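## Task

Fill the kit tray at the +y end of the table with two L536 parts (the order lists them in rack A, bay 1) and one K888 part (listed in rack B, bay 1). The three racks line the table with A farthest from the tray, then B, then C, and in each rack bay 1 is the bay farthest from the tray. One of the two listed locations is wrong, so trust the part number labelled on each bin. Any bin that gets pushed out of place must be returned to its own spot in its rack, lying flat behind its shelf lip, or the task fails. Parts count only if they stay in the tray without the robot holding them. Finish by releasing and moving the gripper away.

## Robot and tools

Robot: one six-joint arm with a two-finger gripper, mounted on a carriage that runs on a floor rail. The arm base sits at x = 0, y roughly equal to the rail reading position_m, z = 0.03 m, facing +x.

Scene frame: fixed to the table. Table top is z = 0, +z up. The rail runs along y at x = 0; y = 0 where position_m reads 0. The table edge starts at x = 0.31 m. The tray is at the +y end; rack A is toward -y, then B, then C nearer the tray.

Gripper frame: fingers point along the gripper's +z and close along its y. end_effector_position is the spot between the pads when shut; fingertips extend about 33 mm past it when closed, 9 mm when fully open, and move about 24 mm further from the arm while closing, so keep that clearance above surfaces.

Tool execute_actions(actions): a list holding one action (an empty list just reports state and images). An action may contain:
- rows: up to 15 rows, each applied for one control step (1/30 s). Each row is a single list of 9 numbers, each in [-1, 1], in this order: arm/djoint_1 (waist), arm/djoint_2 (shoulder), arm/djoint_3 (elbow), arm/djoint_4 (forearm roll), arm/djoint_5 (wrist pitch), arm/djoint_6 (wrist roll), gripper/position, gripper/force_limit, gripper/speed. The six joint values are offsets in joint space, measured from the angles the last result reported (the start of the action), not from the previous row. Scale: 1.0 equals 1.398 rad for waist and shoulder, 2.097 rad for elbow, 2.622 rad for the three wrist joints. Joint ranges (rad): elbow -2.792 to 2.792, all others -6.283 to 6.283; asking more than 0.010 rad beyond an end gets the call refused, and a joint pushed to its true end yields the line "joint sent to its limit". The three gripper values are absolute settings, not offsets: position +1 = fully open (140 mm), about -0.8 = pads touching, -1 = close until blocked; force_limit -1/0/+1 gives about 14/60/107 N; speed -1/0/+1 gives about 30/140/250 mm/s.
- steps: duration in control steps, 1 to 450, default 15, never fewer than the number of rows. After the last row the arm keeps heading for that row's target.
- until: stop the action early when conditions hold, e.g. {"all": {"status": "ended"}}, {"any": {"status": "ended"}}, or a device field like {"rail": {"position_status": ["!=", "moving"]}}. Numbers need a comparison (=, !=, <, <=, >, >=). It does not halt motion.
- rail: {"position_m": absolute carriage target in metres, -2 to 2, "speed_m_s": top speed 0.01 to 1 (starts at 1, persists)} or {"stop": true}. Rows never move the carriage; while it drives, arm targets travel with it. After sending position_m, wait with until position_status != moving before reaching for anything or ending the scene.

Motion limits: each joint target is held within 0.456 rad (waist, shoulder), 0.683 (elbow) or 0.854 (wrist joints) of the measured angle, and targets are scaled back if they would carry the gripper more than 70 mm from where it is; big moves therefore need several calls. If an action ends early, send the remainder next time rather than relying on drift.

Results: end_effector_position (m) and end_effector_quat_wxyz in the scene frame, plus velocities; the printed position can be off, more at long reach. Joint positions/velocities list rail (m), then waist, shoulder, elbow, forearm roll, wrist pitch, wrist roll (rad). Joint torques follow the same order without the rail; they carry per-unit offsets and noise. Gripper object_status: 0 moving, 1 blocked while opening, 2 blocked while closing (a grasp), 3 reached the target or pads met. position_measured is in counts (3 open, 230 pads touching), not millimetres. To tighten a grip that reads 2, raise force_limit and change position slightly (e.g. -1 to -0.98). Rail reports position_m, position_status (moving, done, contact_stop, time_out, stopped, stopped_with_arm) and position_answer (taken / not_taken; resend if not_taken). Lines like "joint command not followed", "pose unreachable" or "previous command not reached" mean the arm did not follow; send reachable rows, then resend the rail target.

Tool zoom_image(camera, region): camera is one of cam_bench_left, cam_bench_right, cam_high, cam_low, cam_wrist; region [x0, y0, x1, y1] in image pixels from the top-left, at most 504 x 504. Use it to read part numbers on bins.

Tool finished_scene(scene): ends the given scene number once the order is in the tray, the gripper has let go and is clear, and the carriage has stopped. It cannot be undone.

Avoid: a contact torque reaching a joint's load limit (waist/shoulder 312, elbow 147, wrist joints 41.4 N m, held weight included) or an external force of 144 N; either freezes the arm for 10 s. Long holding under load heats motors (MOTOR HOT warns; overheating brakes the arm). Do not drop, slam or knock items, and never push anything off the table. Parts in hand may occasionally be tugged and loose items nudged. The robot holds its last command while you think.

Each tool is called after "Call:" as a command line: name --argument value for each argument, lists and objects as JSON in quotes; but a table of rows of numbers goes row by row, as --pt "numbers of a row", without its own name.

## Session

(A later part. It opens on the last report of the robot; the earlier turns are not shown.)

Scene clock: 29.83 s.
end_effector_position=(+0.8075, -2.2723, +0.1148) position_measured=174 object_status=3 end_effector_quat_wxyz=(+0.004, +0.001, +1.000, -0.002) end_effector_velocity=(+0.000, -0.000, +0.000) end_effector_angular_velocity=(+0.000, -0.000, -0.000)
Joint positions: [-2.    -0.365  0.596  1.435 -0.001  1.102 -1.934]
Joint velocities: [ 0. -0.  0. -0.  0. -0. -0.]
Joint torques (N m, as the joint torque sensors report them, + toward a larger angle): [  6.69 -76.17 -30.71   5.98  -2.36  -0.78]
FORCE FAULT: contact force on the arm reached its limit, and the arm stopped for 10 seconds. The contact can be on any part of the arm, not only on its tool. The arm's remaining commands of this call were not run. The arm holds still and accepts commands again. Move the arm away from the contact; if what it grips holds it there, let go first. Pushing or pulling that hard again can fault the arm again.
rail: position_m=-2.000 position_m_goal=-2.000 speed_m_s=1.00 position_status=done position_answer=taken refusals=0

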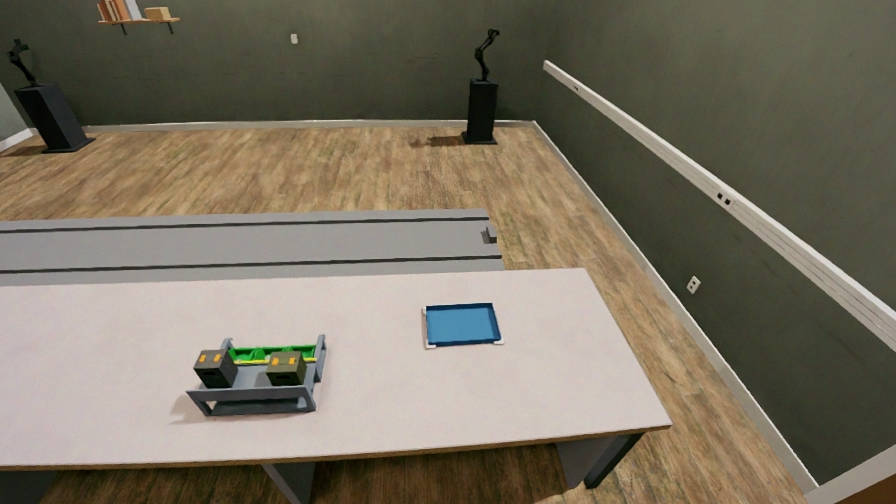

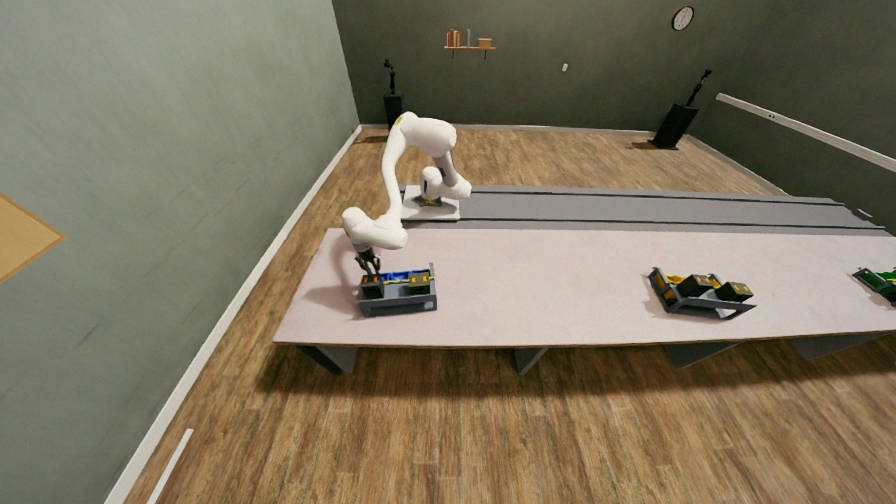

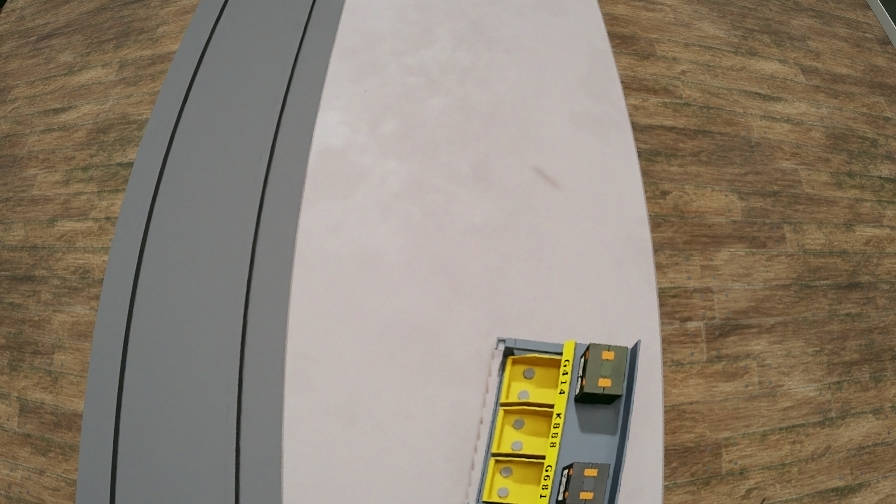

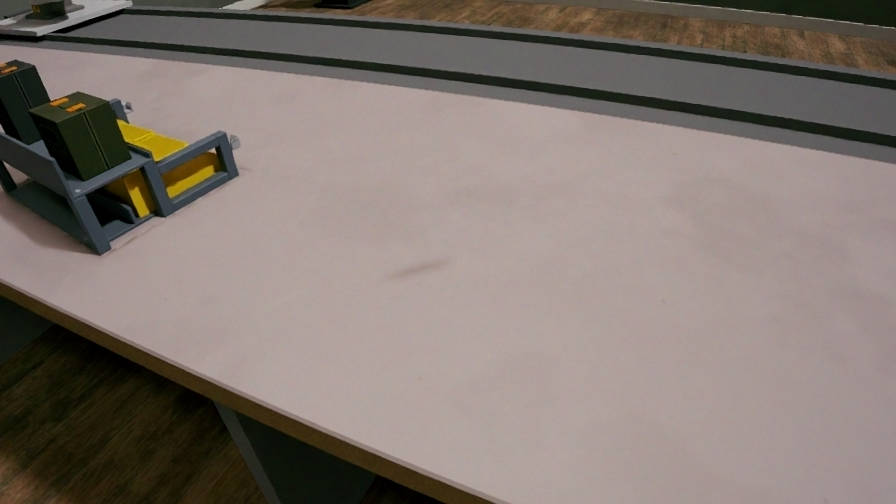

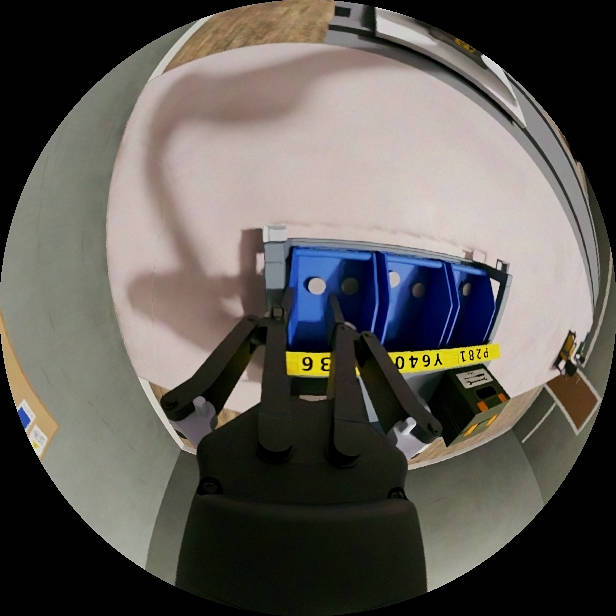

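Call:
execute_actions --actions '[{"rows":[[0,-0.04,0,0,0.02,0,-0.3,0,0],[0,-0.04,0,0,0.02,0,-0.3,0,0],[0,-0.04,0,0,0.02,0,-0.3,0,0],[0,-0.04,0,0,0.02,0,-0.3,0,0],[0,-0.04,0,0,0.02,0,-0.3,0,0],[0,-0.04,0,0,0.02,0,-0.3,0,0],[0,-0.04,0,0,0.02,0,-0.3,0,0],[0,-0.04,0,0,0.02,0,-0.3,0,0],[0,-0.04,0,0,0.02,0,-0.3,0,0],[0,-0.04,0,0,0.02,0,-0.3,0,0],[0.004,-0.1456,0.126,0,-0.1343,0.661,-0.3,0,0]],"steps":55}]'

Scene clock: 46.20 s.
end_effector_position=(+0.7796, -2.2566, +0.1594) position_measured=167 object_status=3 end_effector_quat_wxyz=(+0.131, +0.752, +0.642, +0.072) end_effector_velocity=(+0.000, +0.000, +0.000) end_effector_angular_velocity=(+0.000, -0.000, -0.000)
Joint positions: [-2.    -0.36   0.392  1.7   -0.001  0.75  -0.202]
Joint velocities: [ 0. -0. -0.  0.  0. -0.  0.]
Joint torques (N m, as the joint torque sensors report them, + toward a larger angle): [  1.23 -74.52 -37.56   4.14   0.06  -0.16]
rail: position_m=-2.000 position_m_goal=-2.000 speed_m_s=1.00 position_status=done position_answer=taken refusals=0

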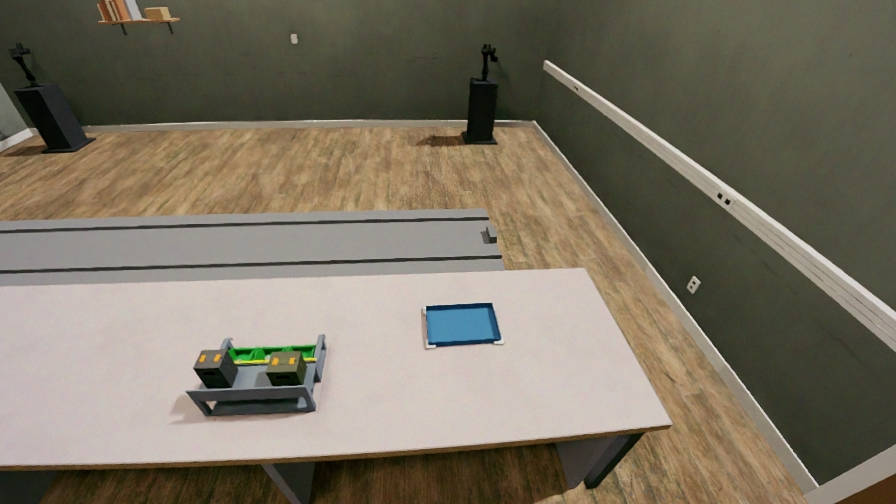

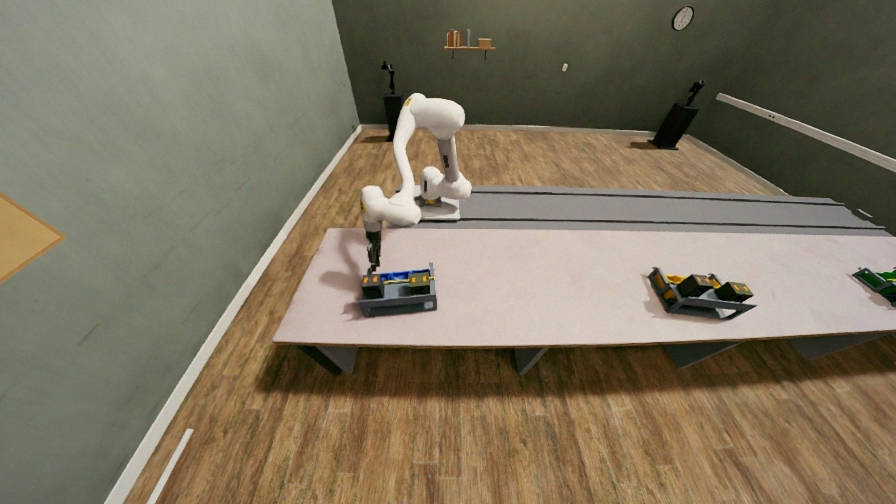

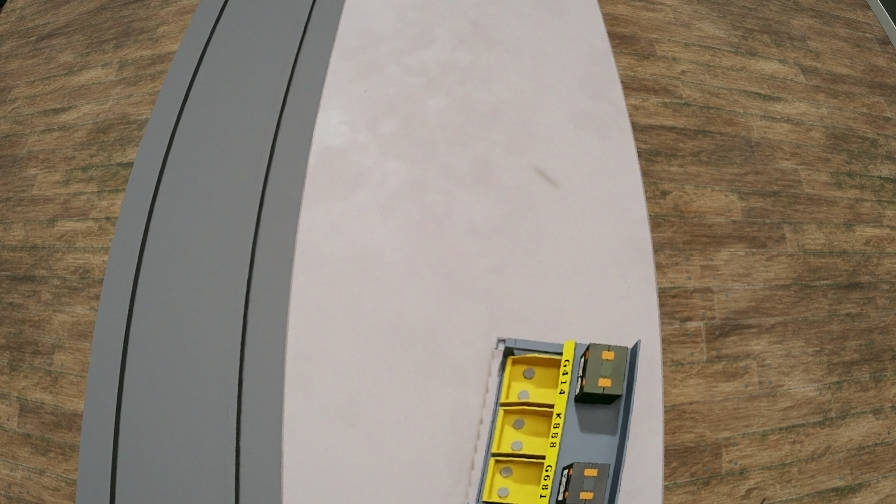

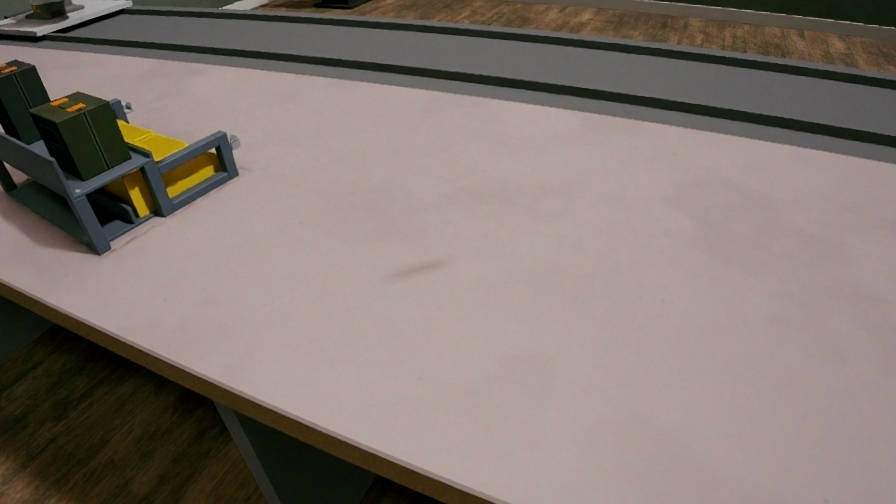

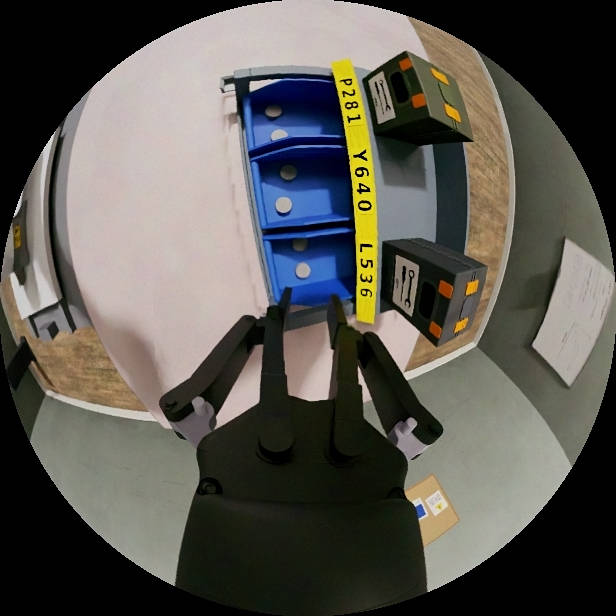

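Call:
execute_actions --actions '[{"rows":[[0.004,0.038,0.0217,0,-0.0378,0,-0.3,0,0]],"steps":25}]'

Call:
zoom_image --camera "cam_wrist" --region '[200,180,450,380]'

Scene clock: 49.77 s.
end_effector_position=(+0.7815, -2.2523, +0.0997) position_measured=167 object_status=3 end_effector_quat_wxyz=(+0.131, +0.750, +0.644, +0.072) end_effector_velocity=(-0.000, -0.000, +0.000) end_effector_angular_velocity=(-0.000, -0.000, +0.000)
Joint positions: [-2.    -0.354  0.445  1.745 -0.001  0.651 -0.202]
Joint velocities: [ 0. -0. -0. -0. -0.  0.  0.]
Joint torques (N m, as the joint torque sensors report them, + toward a larger angle): [  0.88 -76.61 -35.89   3.89   0.28  -0.01]
rail: position_m=-2.000 position_m_goal=-2.000 speed_m_s=1.00 position_status=done position_answer=taken refusals=0

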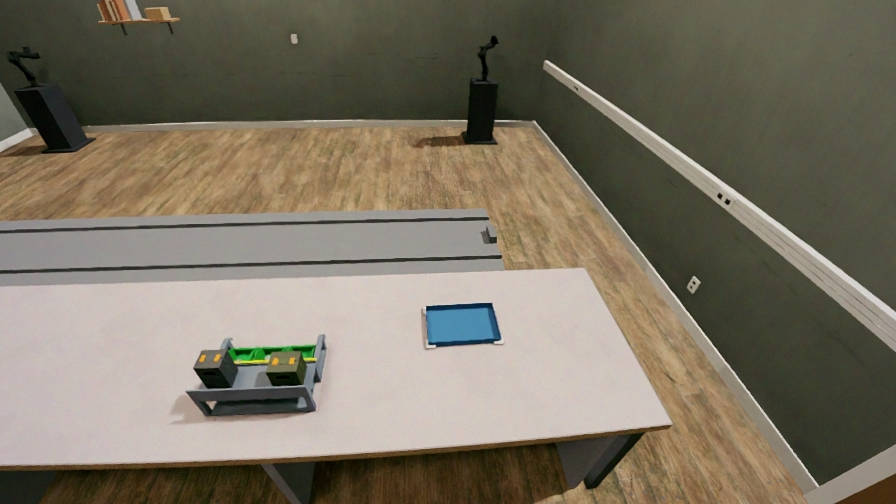

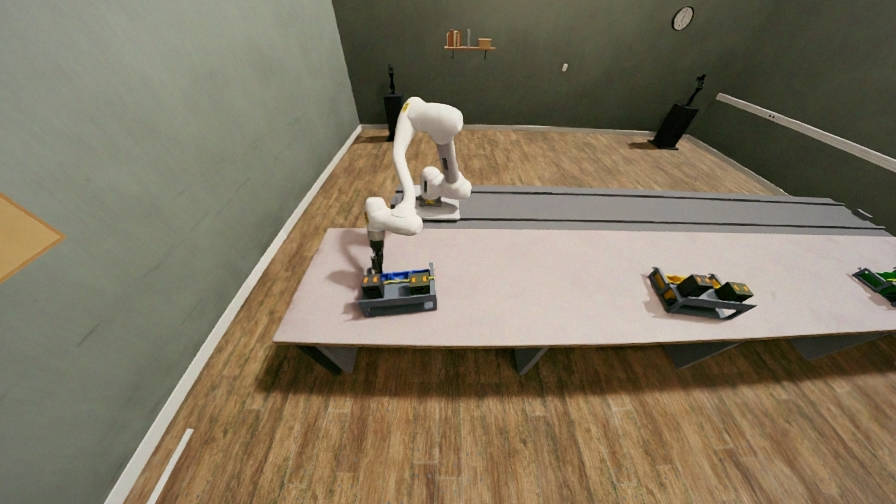

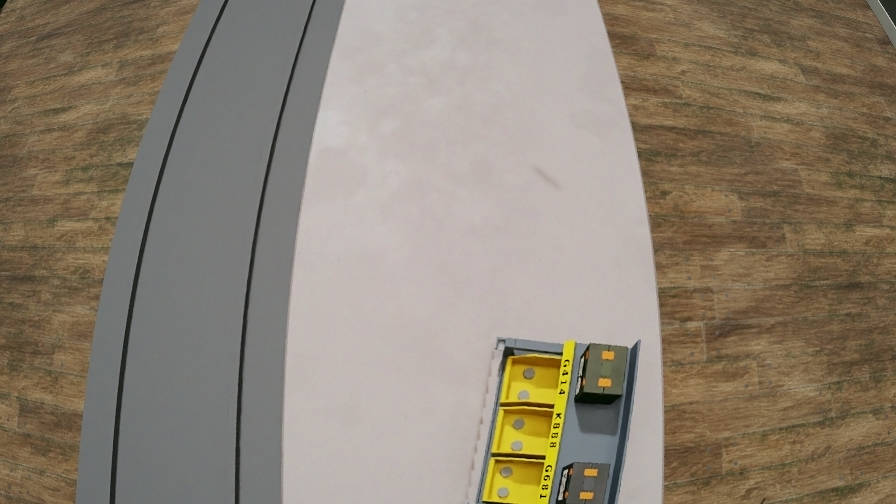

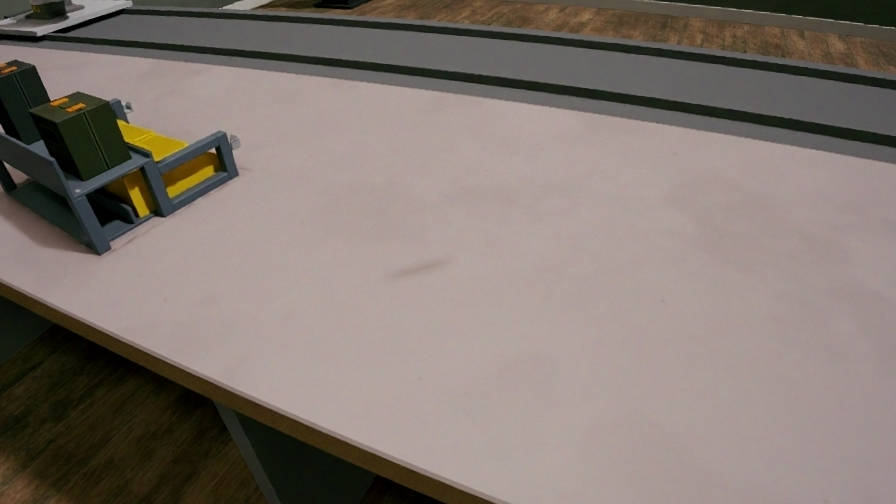

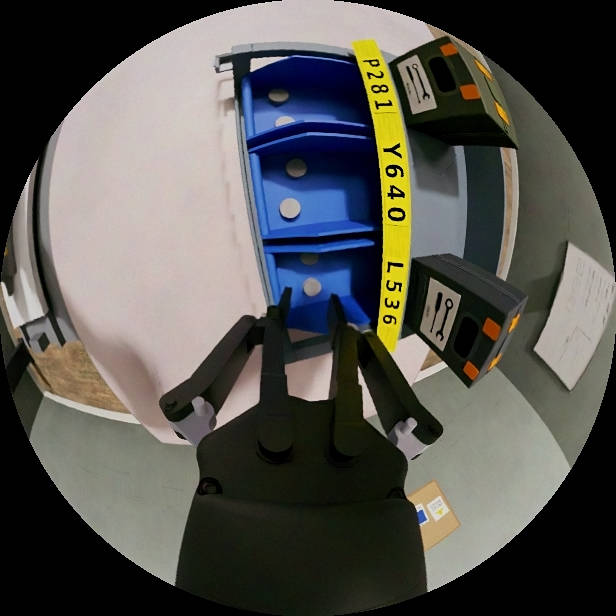

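Region (200, 180, 450, 380) of cam_wrist's 616x616 image, scaled by 2.016, with more detail than that image has; it fills the top 403 rows of this view, and the rest is white.

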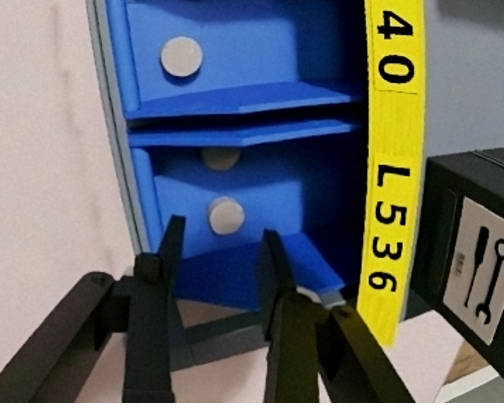

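Call:
execute_actions --actions '[{"rows":[[0.003,0.0296,0,0,-0.0158,0,-0.34,0,0]],"steps":20}]'

Call:
zoom_image --camera "cam_wrist" --region '[200,180,450,380]'

Scene clock: 52.03 s.
end_effector_position=(+0.7911, -2.2521, +0.0695) position_measured=172 object_status=3 end_effector_quat_wxyz=(+0.131, +0.749, +0.646, +0.073) end_effector_velocity=(+0.000, -0.000, +0.000) end_effector_angular_velocity=(-0.000, -0.000, -0.000)
Joint positions: [-2.    -0.35   0.487  1.745 -0.001  0.61  -0.202]
Joint velocities: [ 0.  0. -0. -0.  0. -0.  0.]
Joint torques (N m, as the joint torque sensors report them, + toward a larger angle): [  1.61 -79.89 -35.27   3.81  -0.38   0.19]
rail: position_m=-2.000 position_m_goal=-2.000 speed_m_s=1.00 position_status=done position_answer=taken refusals=0

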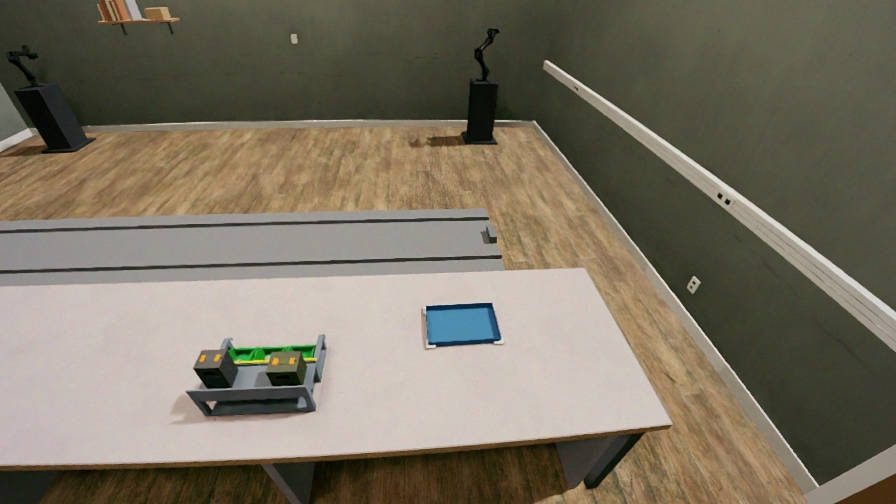

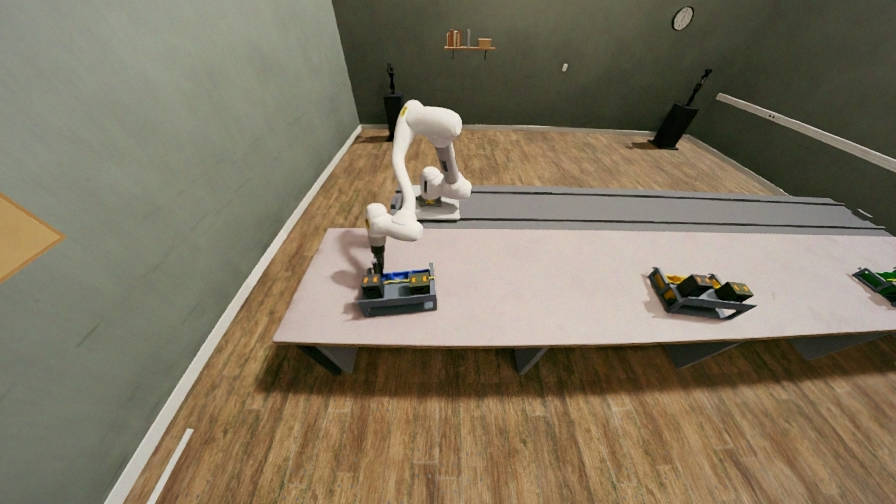

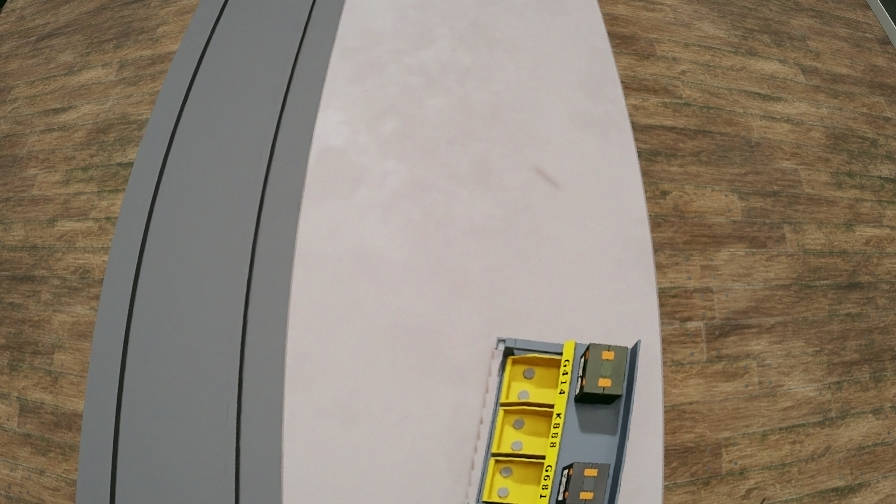

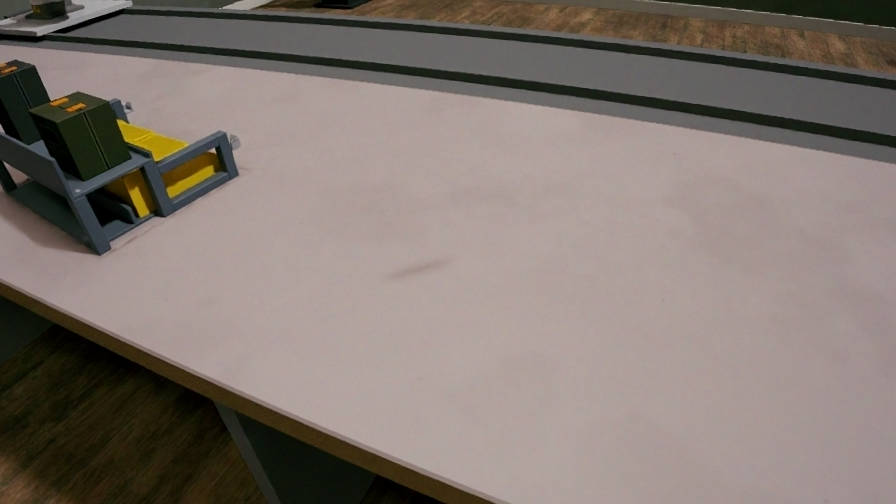

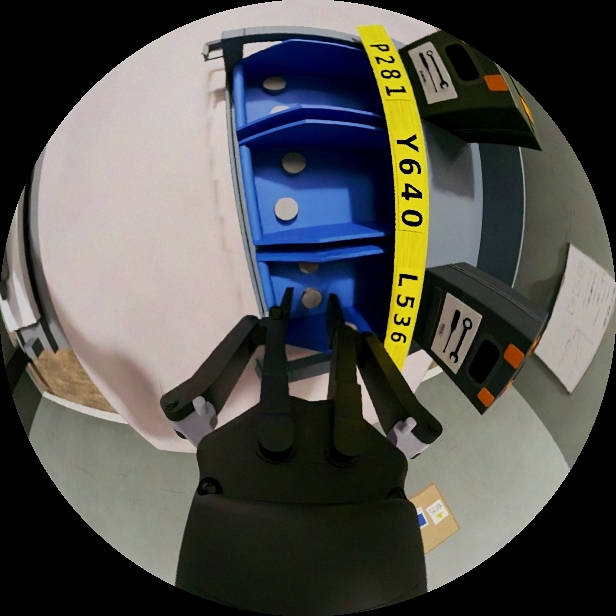

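Region (200, 180, 450, 380) of cam_wrist's 616x616 image, scaled by 2.016, with more detail than that image has; it fills the top 403 rows of this view, and the rest is white.

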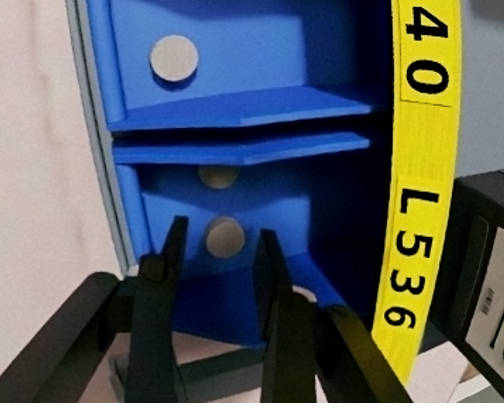

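Thin disc. Down 10 mm more.

Call:
execute_actions --actions '[{"rows":[[0,0.01,0,0,-0.0053,0,-0.34,0,0]],"steps":15}]'

Call:
zoom_image --camera "cam_wrist" --region '[200,180,450,380]'

Scene clock: 53.63 s.
end_effector_position=(+0.7937, -2.2530, +0.0594) position_measured=172 object_status=3 end_effector_quat_wxyz=(+0.131, +0.749, +0.646, +0.073) end_effector_velocity=(-0.000, -0.000, +0.000) end_effector_angular_velocity=(-0.000, +0.000, +0.000)
Joint positions: [-2.    -0.35   0.501  1.745 -0.001  0.596 -0.202]
Joint velocities: [ 0. -0. -0. -0. -0. -0.  0.]
Joint torques (N m, as the joint torque sensors report them, + toward a larger angle): [  5.29 -81.04 -34.1    3.74   0.    -0.16]
rail: position_m=-2.000 position_m_goal=-2.000 speed_m_s=1.00 position_status=done position_answer=taken refusals=0

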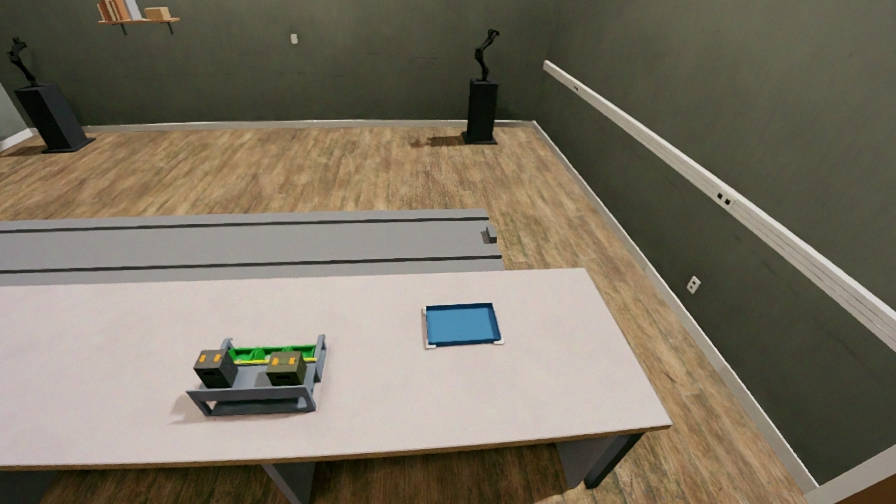

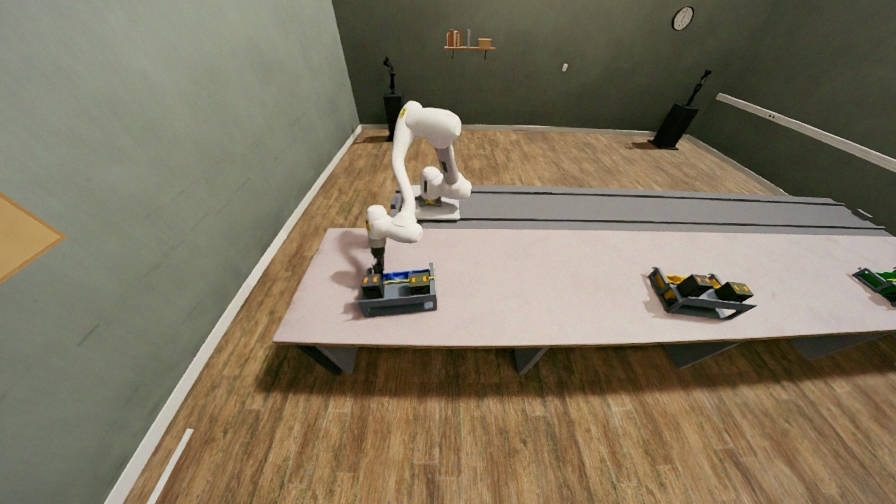

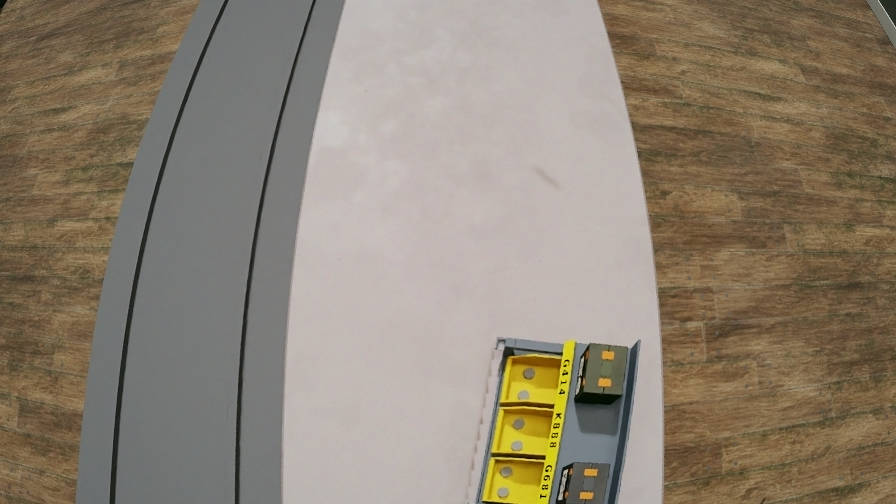

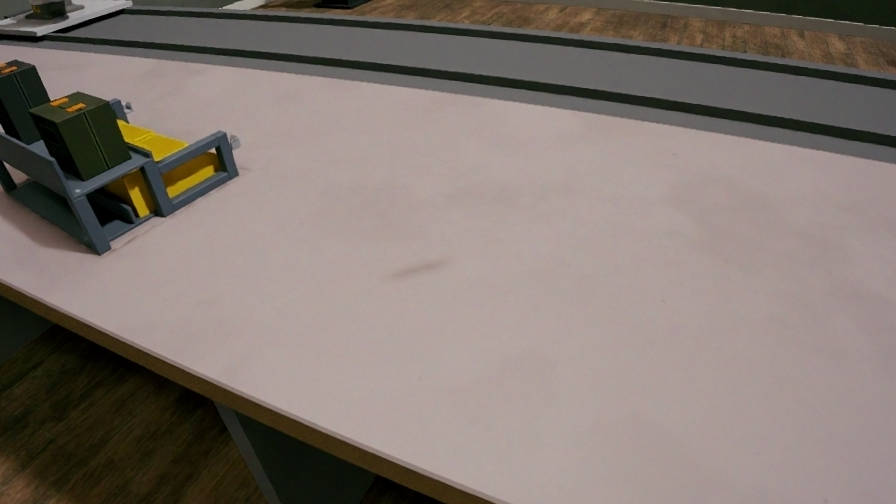

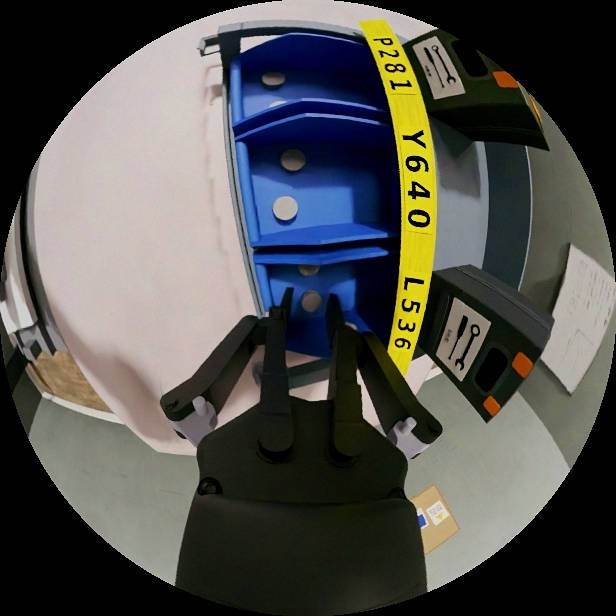

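Region (200, 180, 450, 380) of cam_wrist's 616x616 image, scaled by 2.016, with more detail than that image has; it fills the top 403 rows of this view, and the rest is white.

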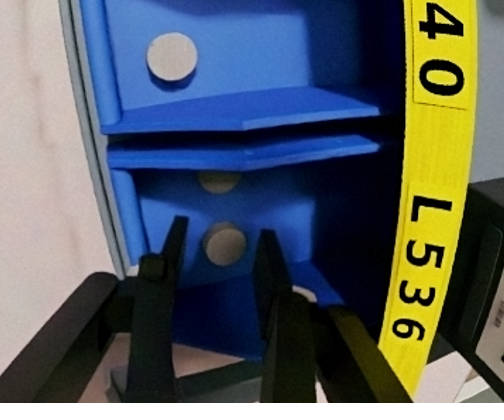

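Call:
execute_actions --actions '[{"rows":[[0,0.006,0,0,-0.0032,0,-0.34,0,0]],"steps":12}]'

Call:
execute_actions --actions '[{"rows":[[0,0,0,0,0,0,-1,0,-0.5]],"steps":20}]'

Scene clock: 55.03 s.
end_effector_position=(+0.7951, -2.2536, +0.0529) position_measured=172 object_status=3 end_effector_quat_wxyz=(+0.131, +0.749, +0.646, +0.072) end_effector_velocity=(+0.000, -0.000, +0.000) end_effector_angular_velocity=(-0.000, -0.000, -0.000)
Joint positions: [-2.    -0.35   0.509  1.745 -0.001  0.587 -0.202]
Joint velocities: [ 0.  0.  0. -0.  0. -0. -0.]
Joint torques (N m, as the joint torque sensors report them, + toward a larger angle): [  0.68 -81.89 -33.26   3.82  -0.04  -0.08]
rail: position_m=-2.000 position_m_goal=-2.000 speed_m_s=1.00 position_status=done position_answer=taken refusals=0

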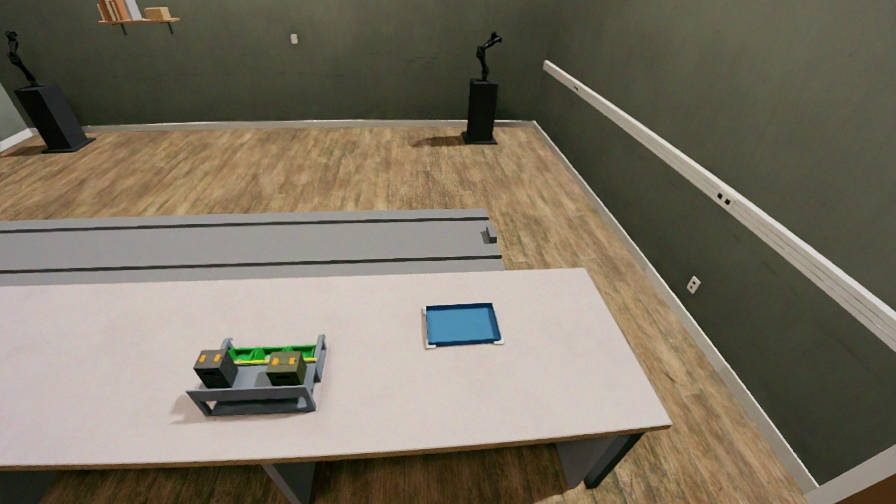

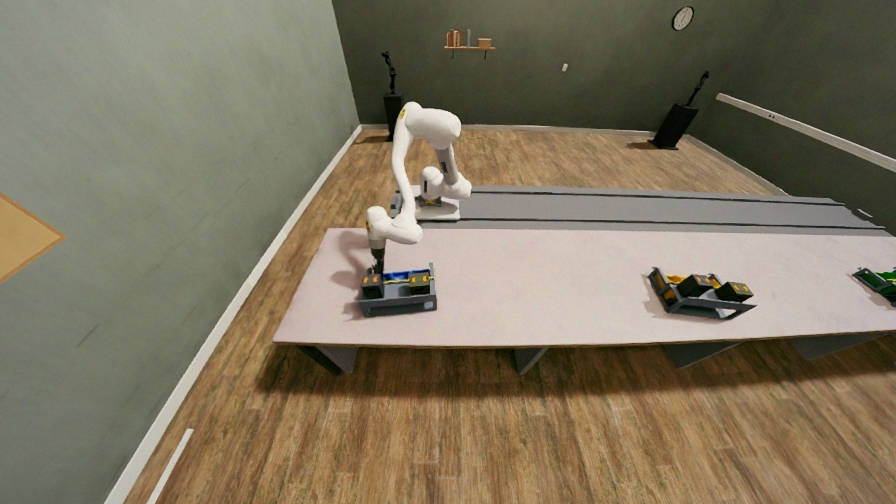

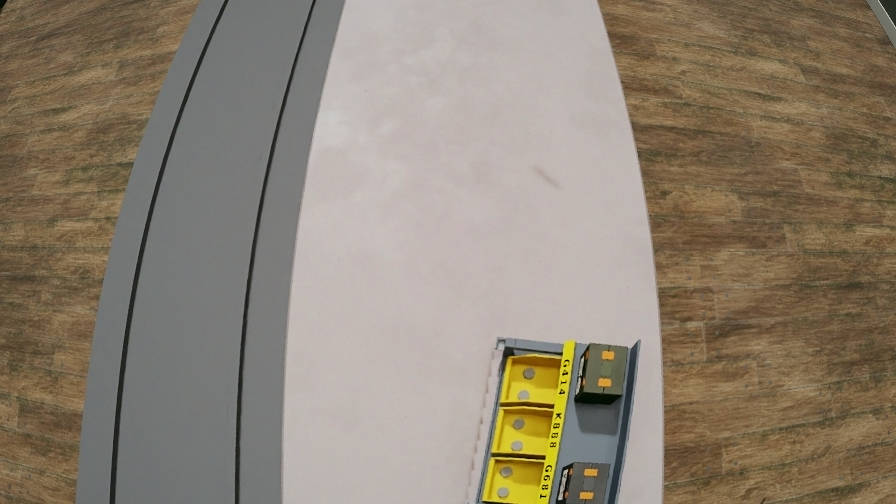

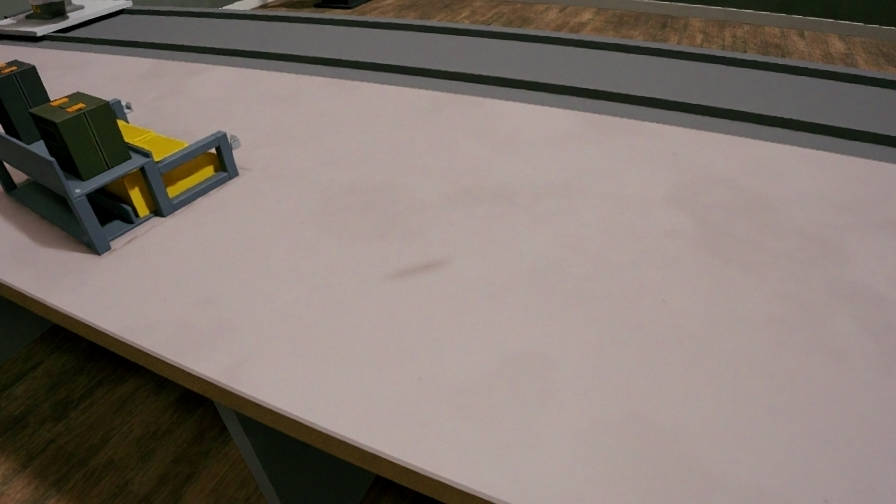

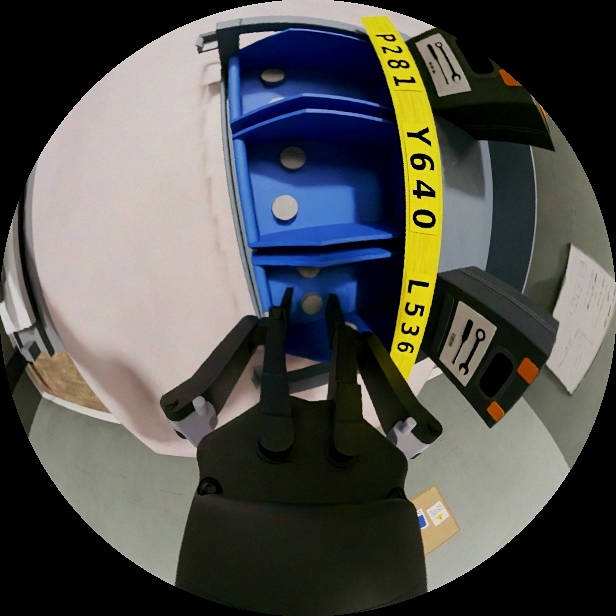

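Scene clock: 55.70 s.
end_effector_position=(+0.7951, -2.2536, +0.0529) position_measured=233 object_status=0 end_effector_quat_wxyz=(+0.131, +0.749, +0.646, +0.072) end_effector_velocity=(-0.000, -0.000, +0.000) end_effector_angular_velocity=(-0.000, +0.000, -0.000)
Joint positions: [-2.    -0.35   0.509  1.745 -0.001  0.587 -0.202]
Joint velocities: [ 0. -0. -0. -0. -0.  0. -0.]
Joint torques (N m, as the joint torque sensors report them, + toward a larger angle): [ -0.75 -84.38 -33.53   3.71  -0.08  -0.25]
rail: position_m=-2.000 position_m_goal=-2.000 speed_m_s=1.00 position_status=done position_answer=taken refusals=0

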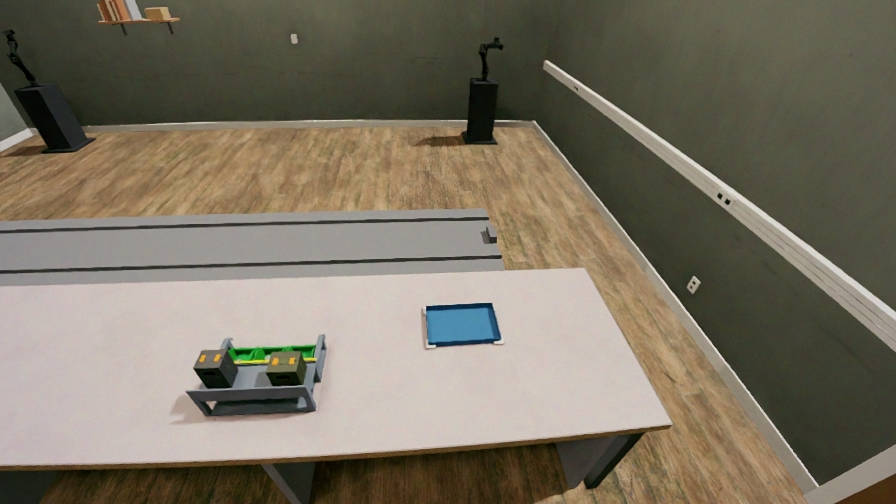

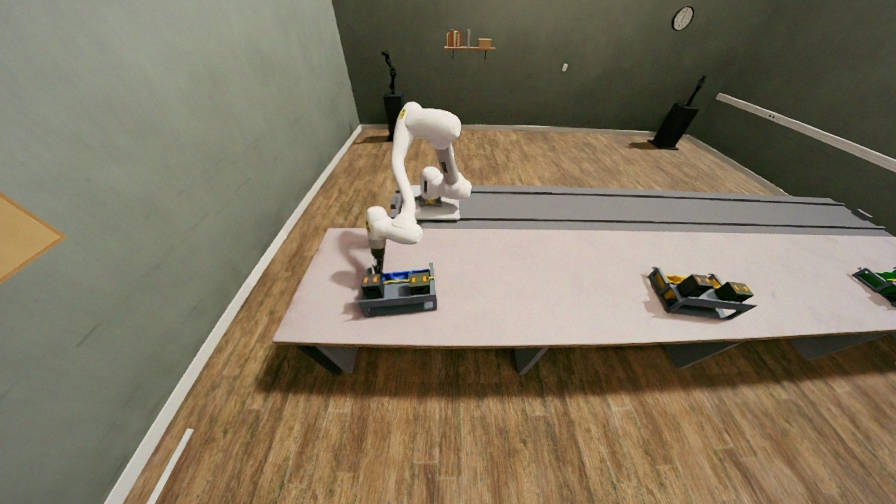

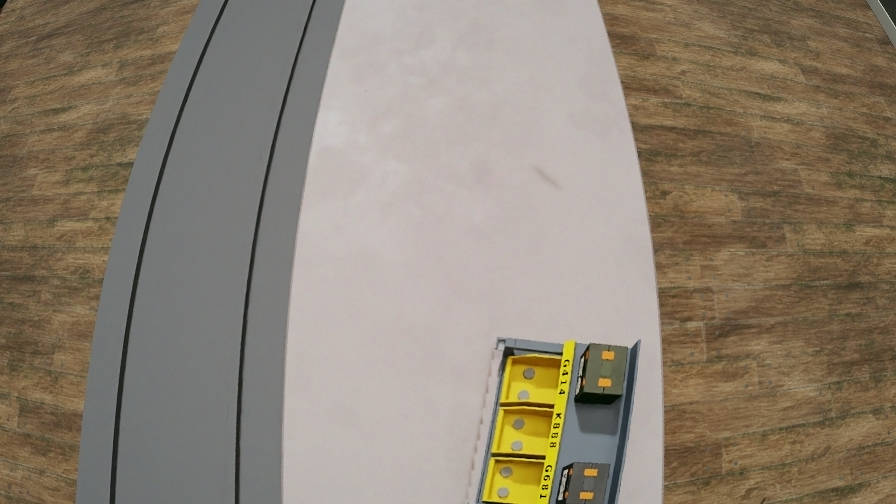

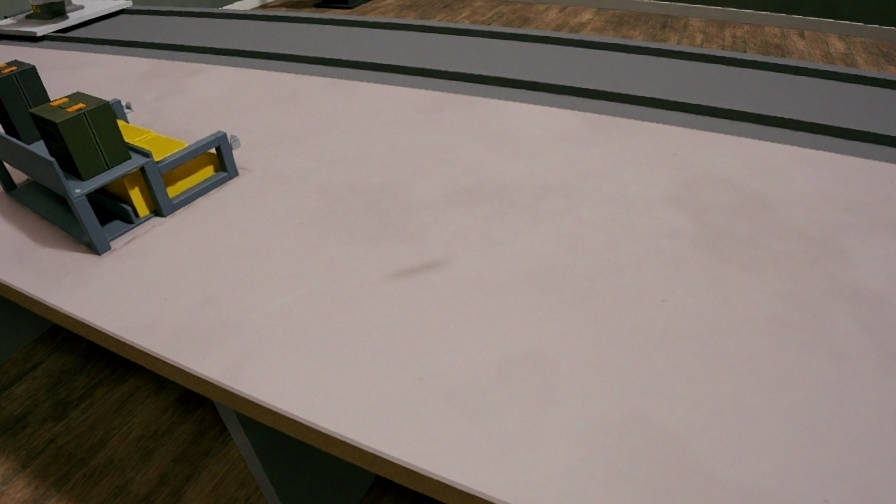

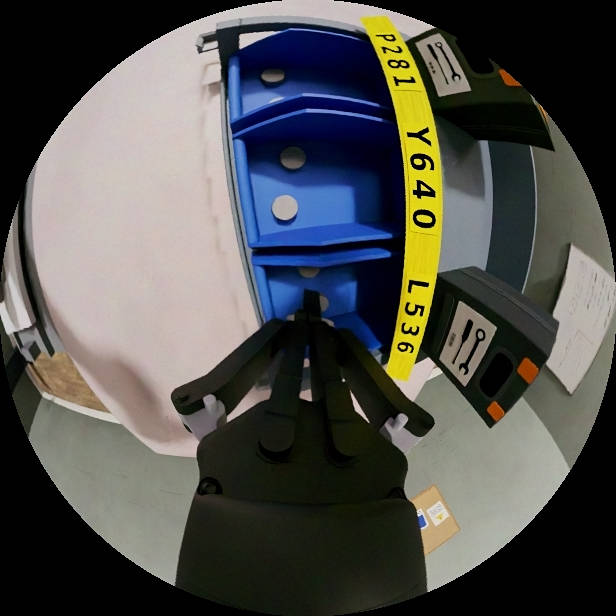

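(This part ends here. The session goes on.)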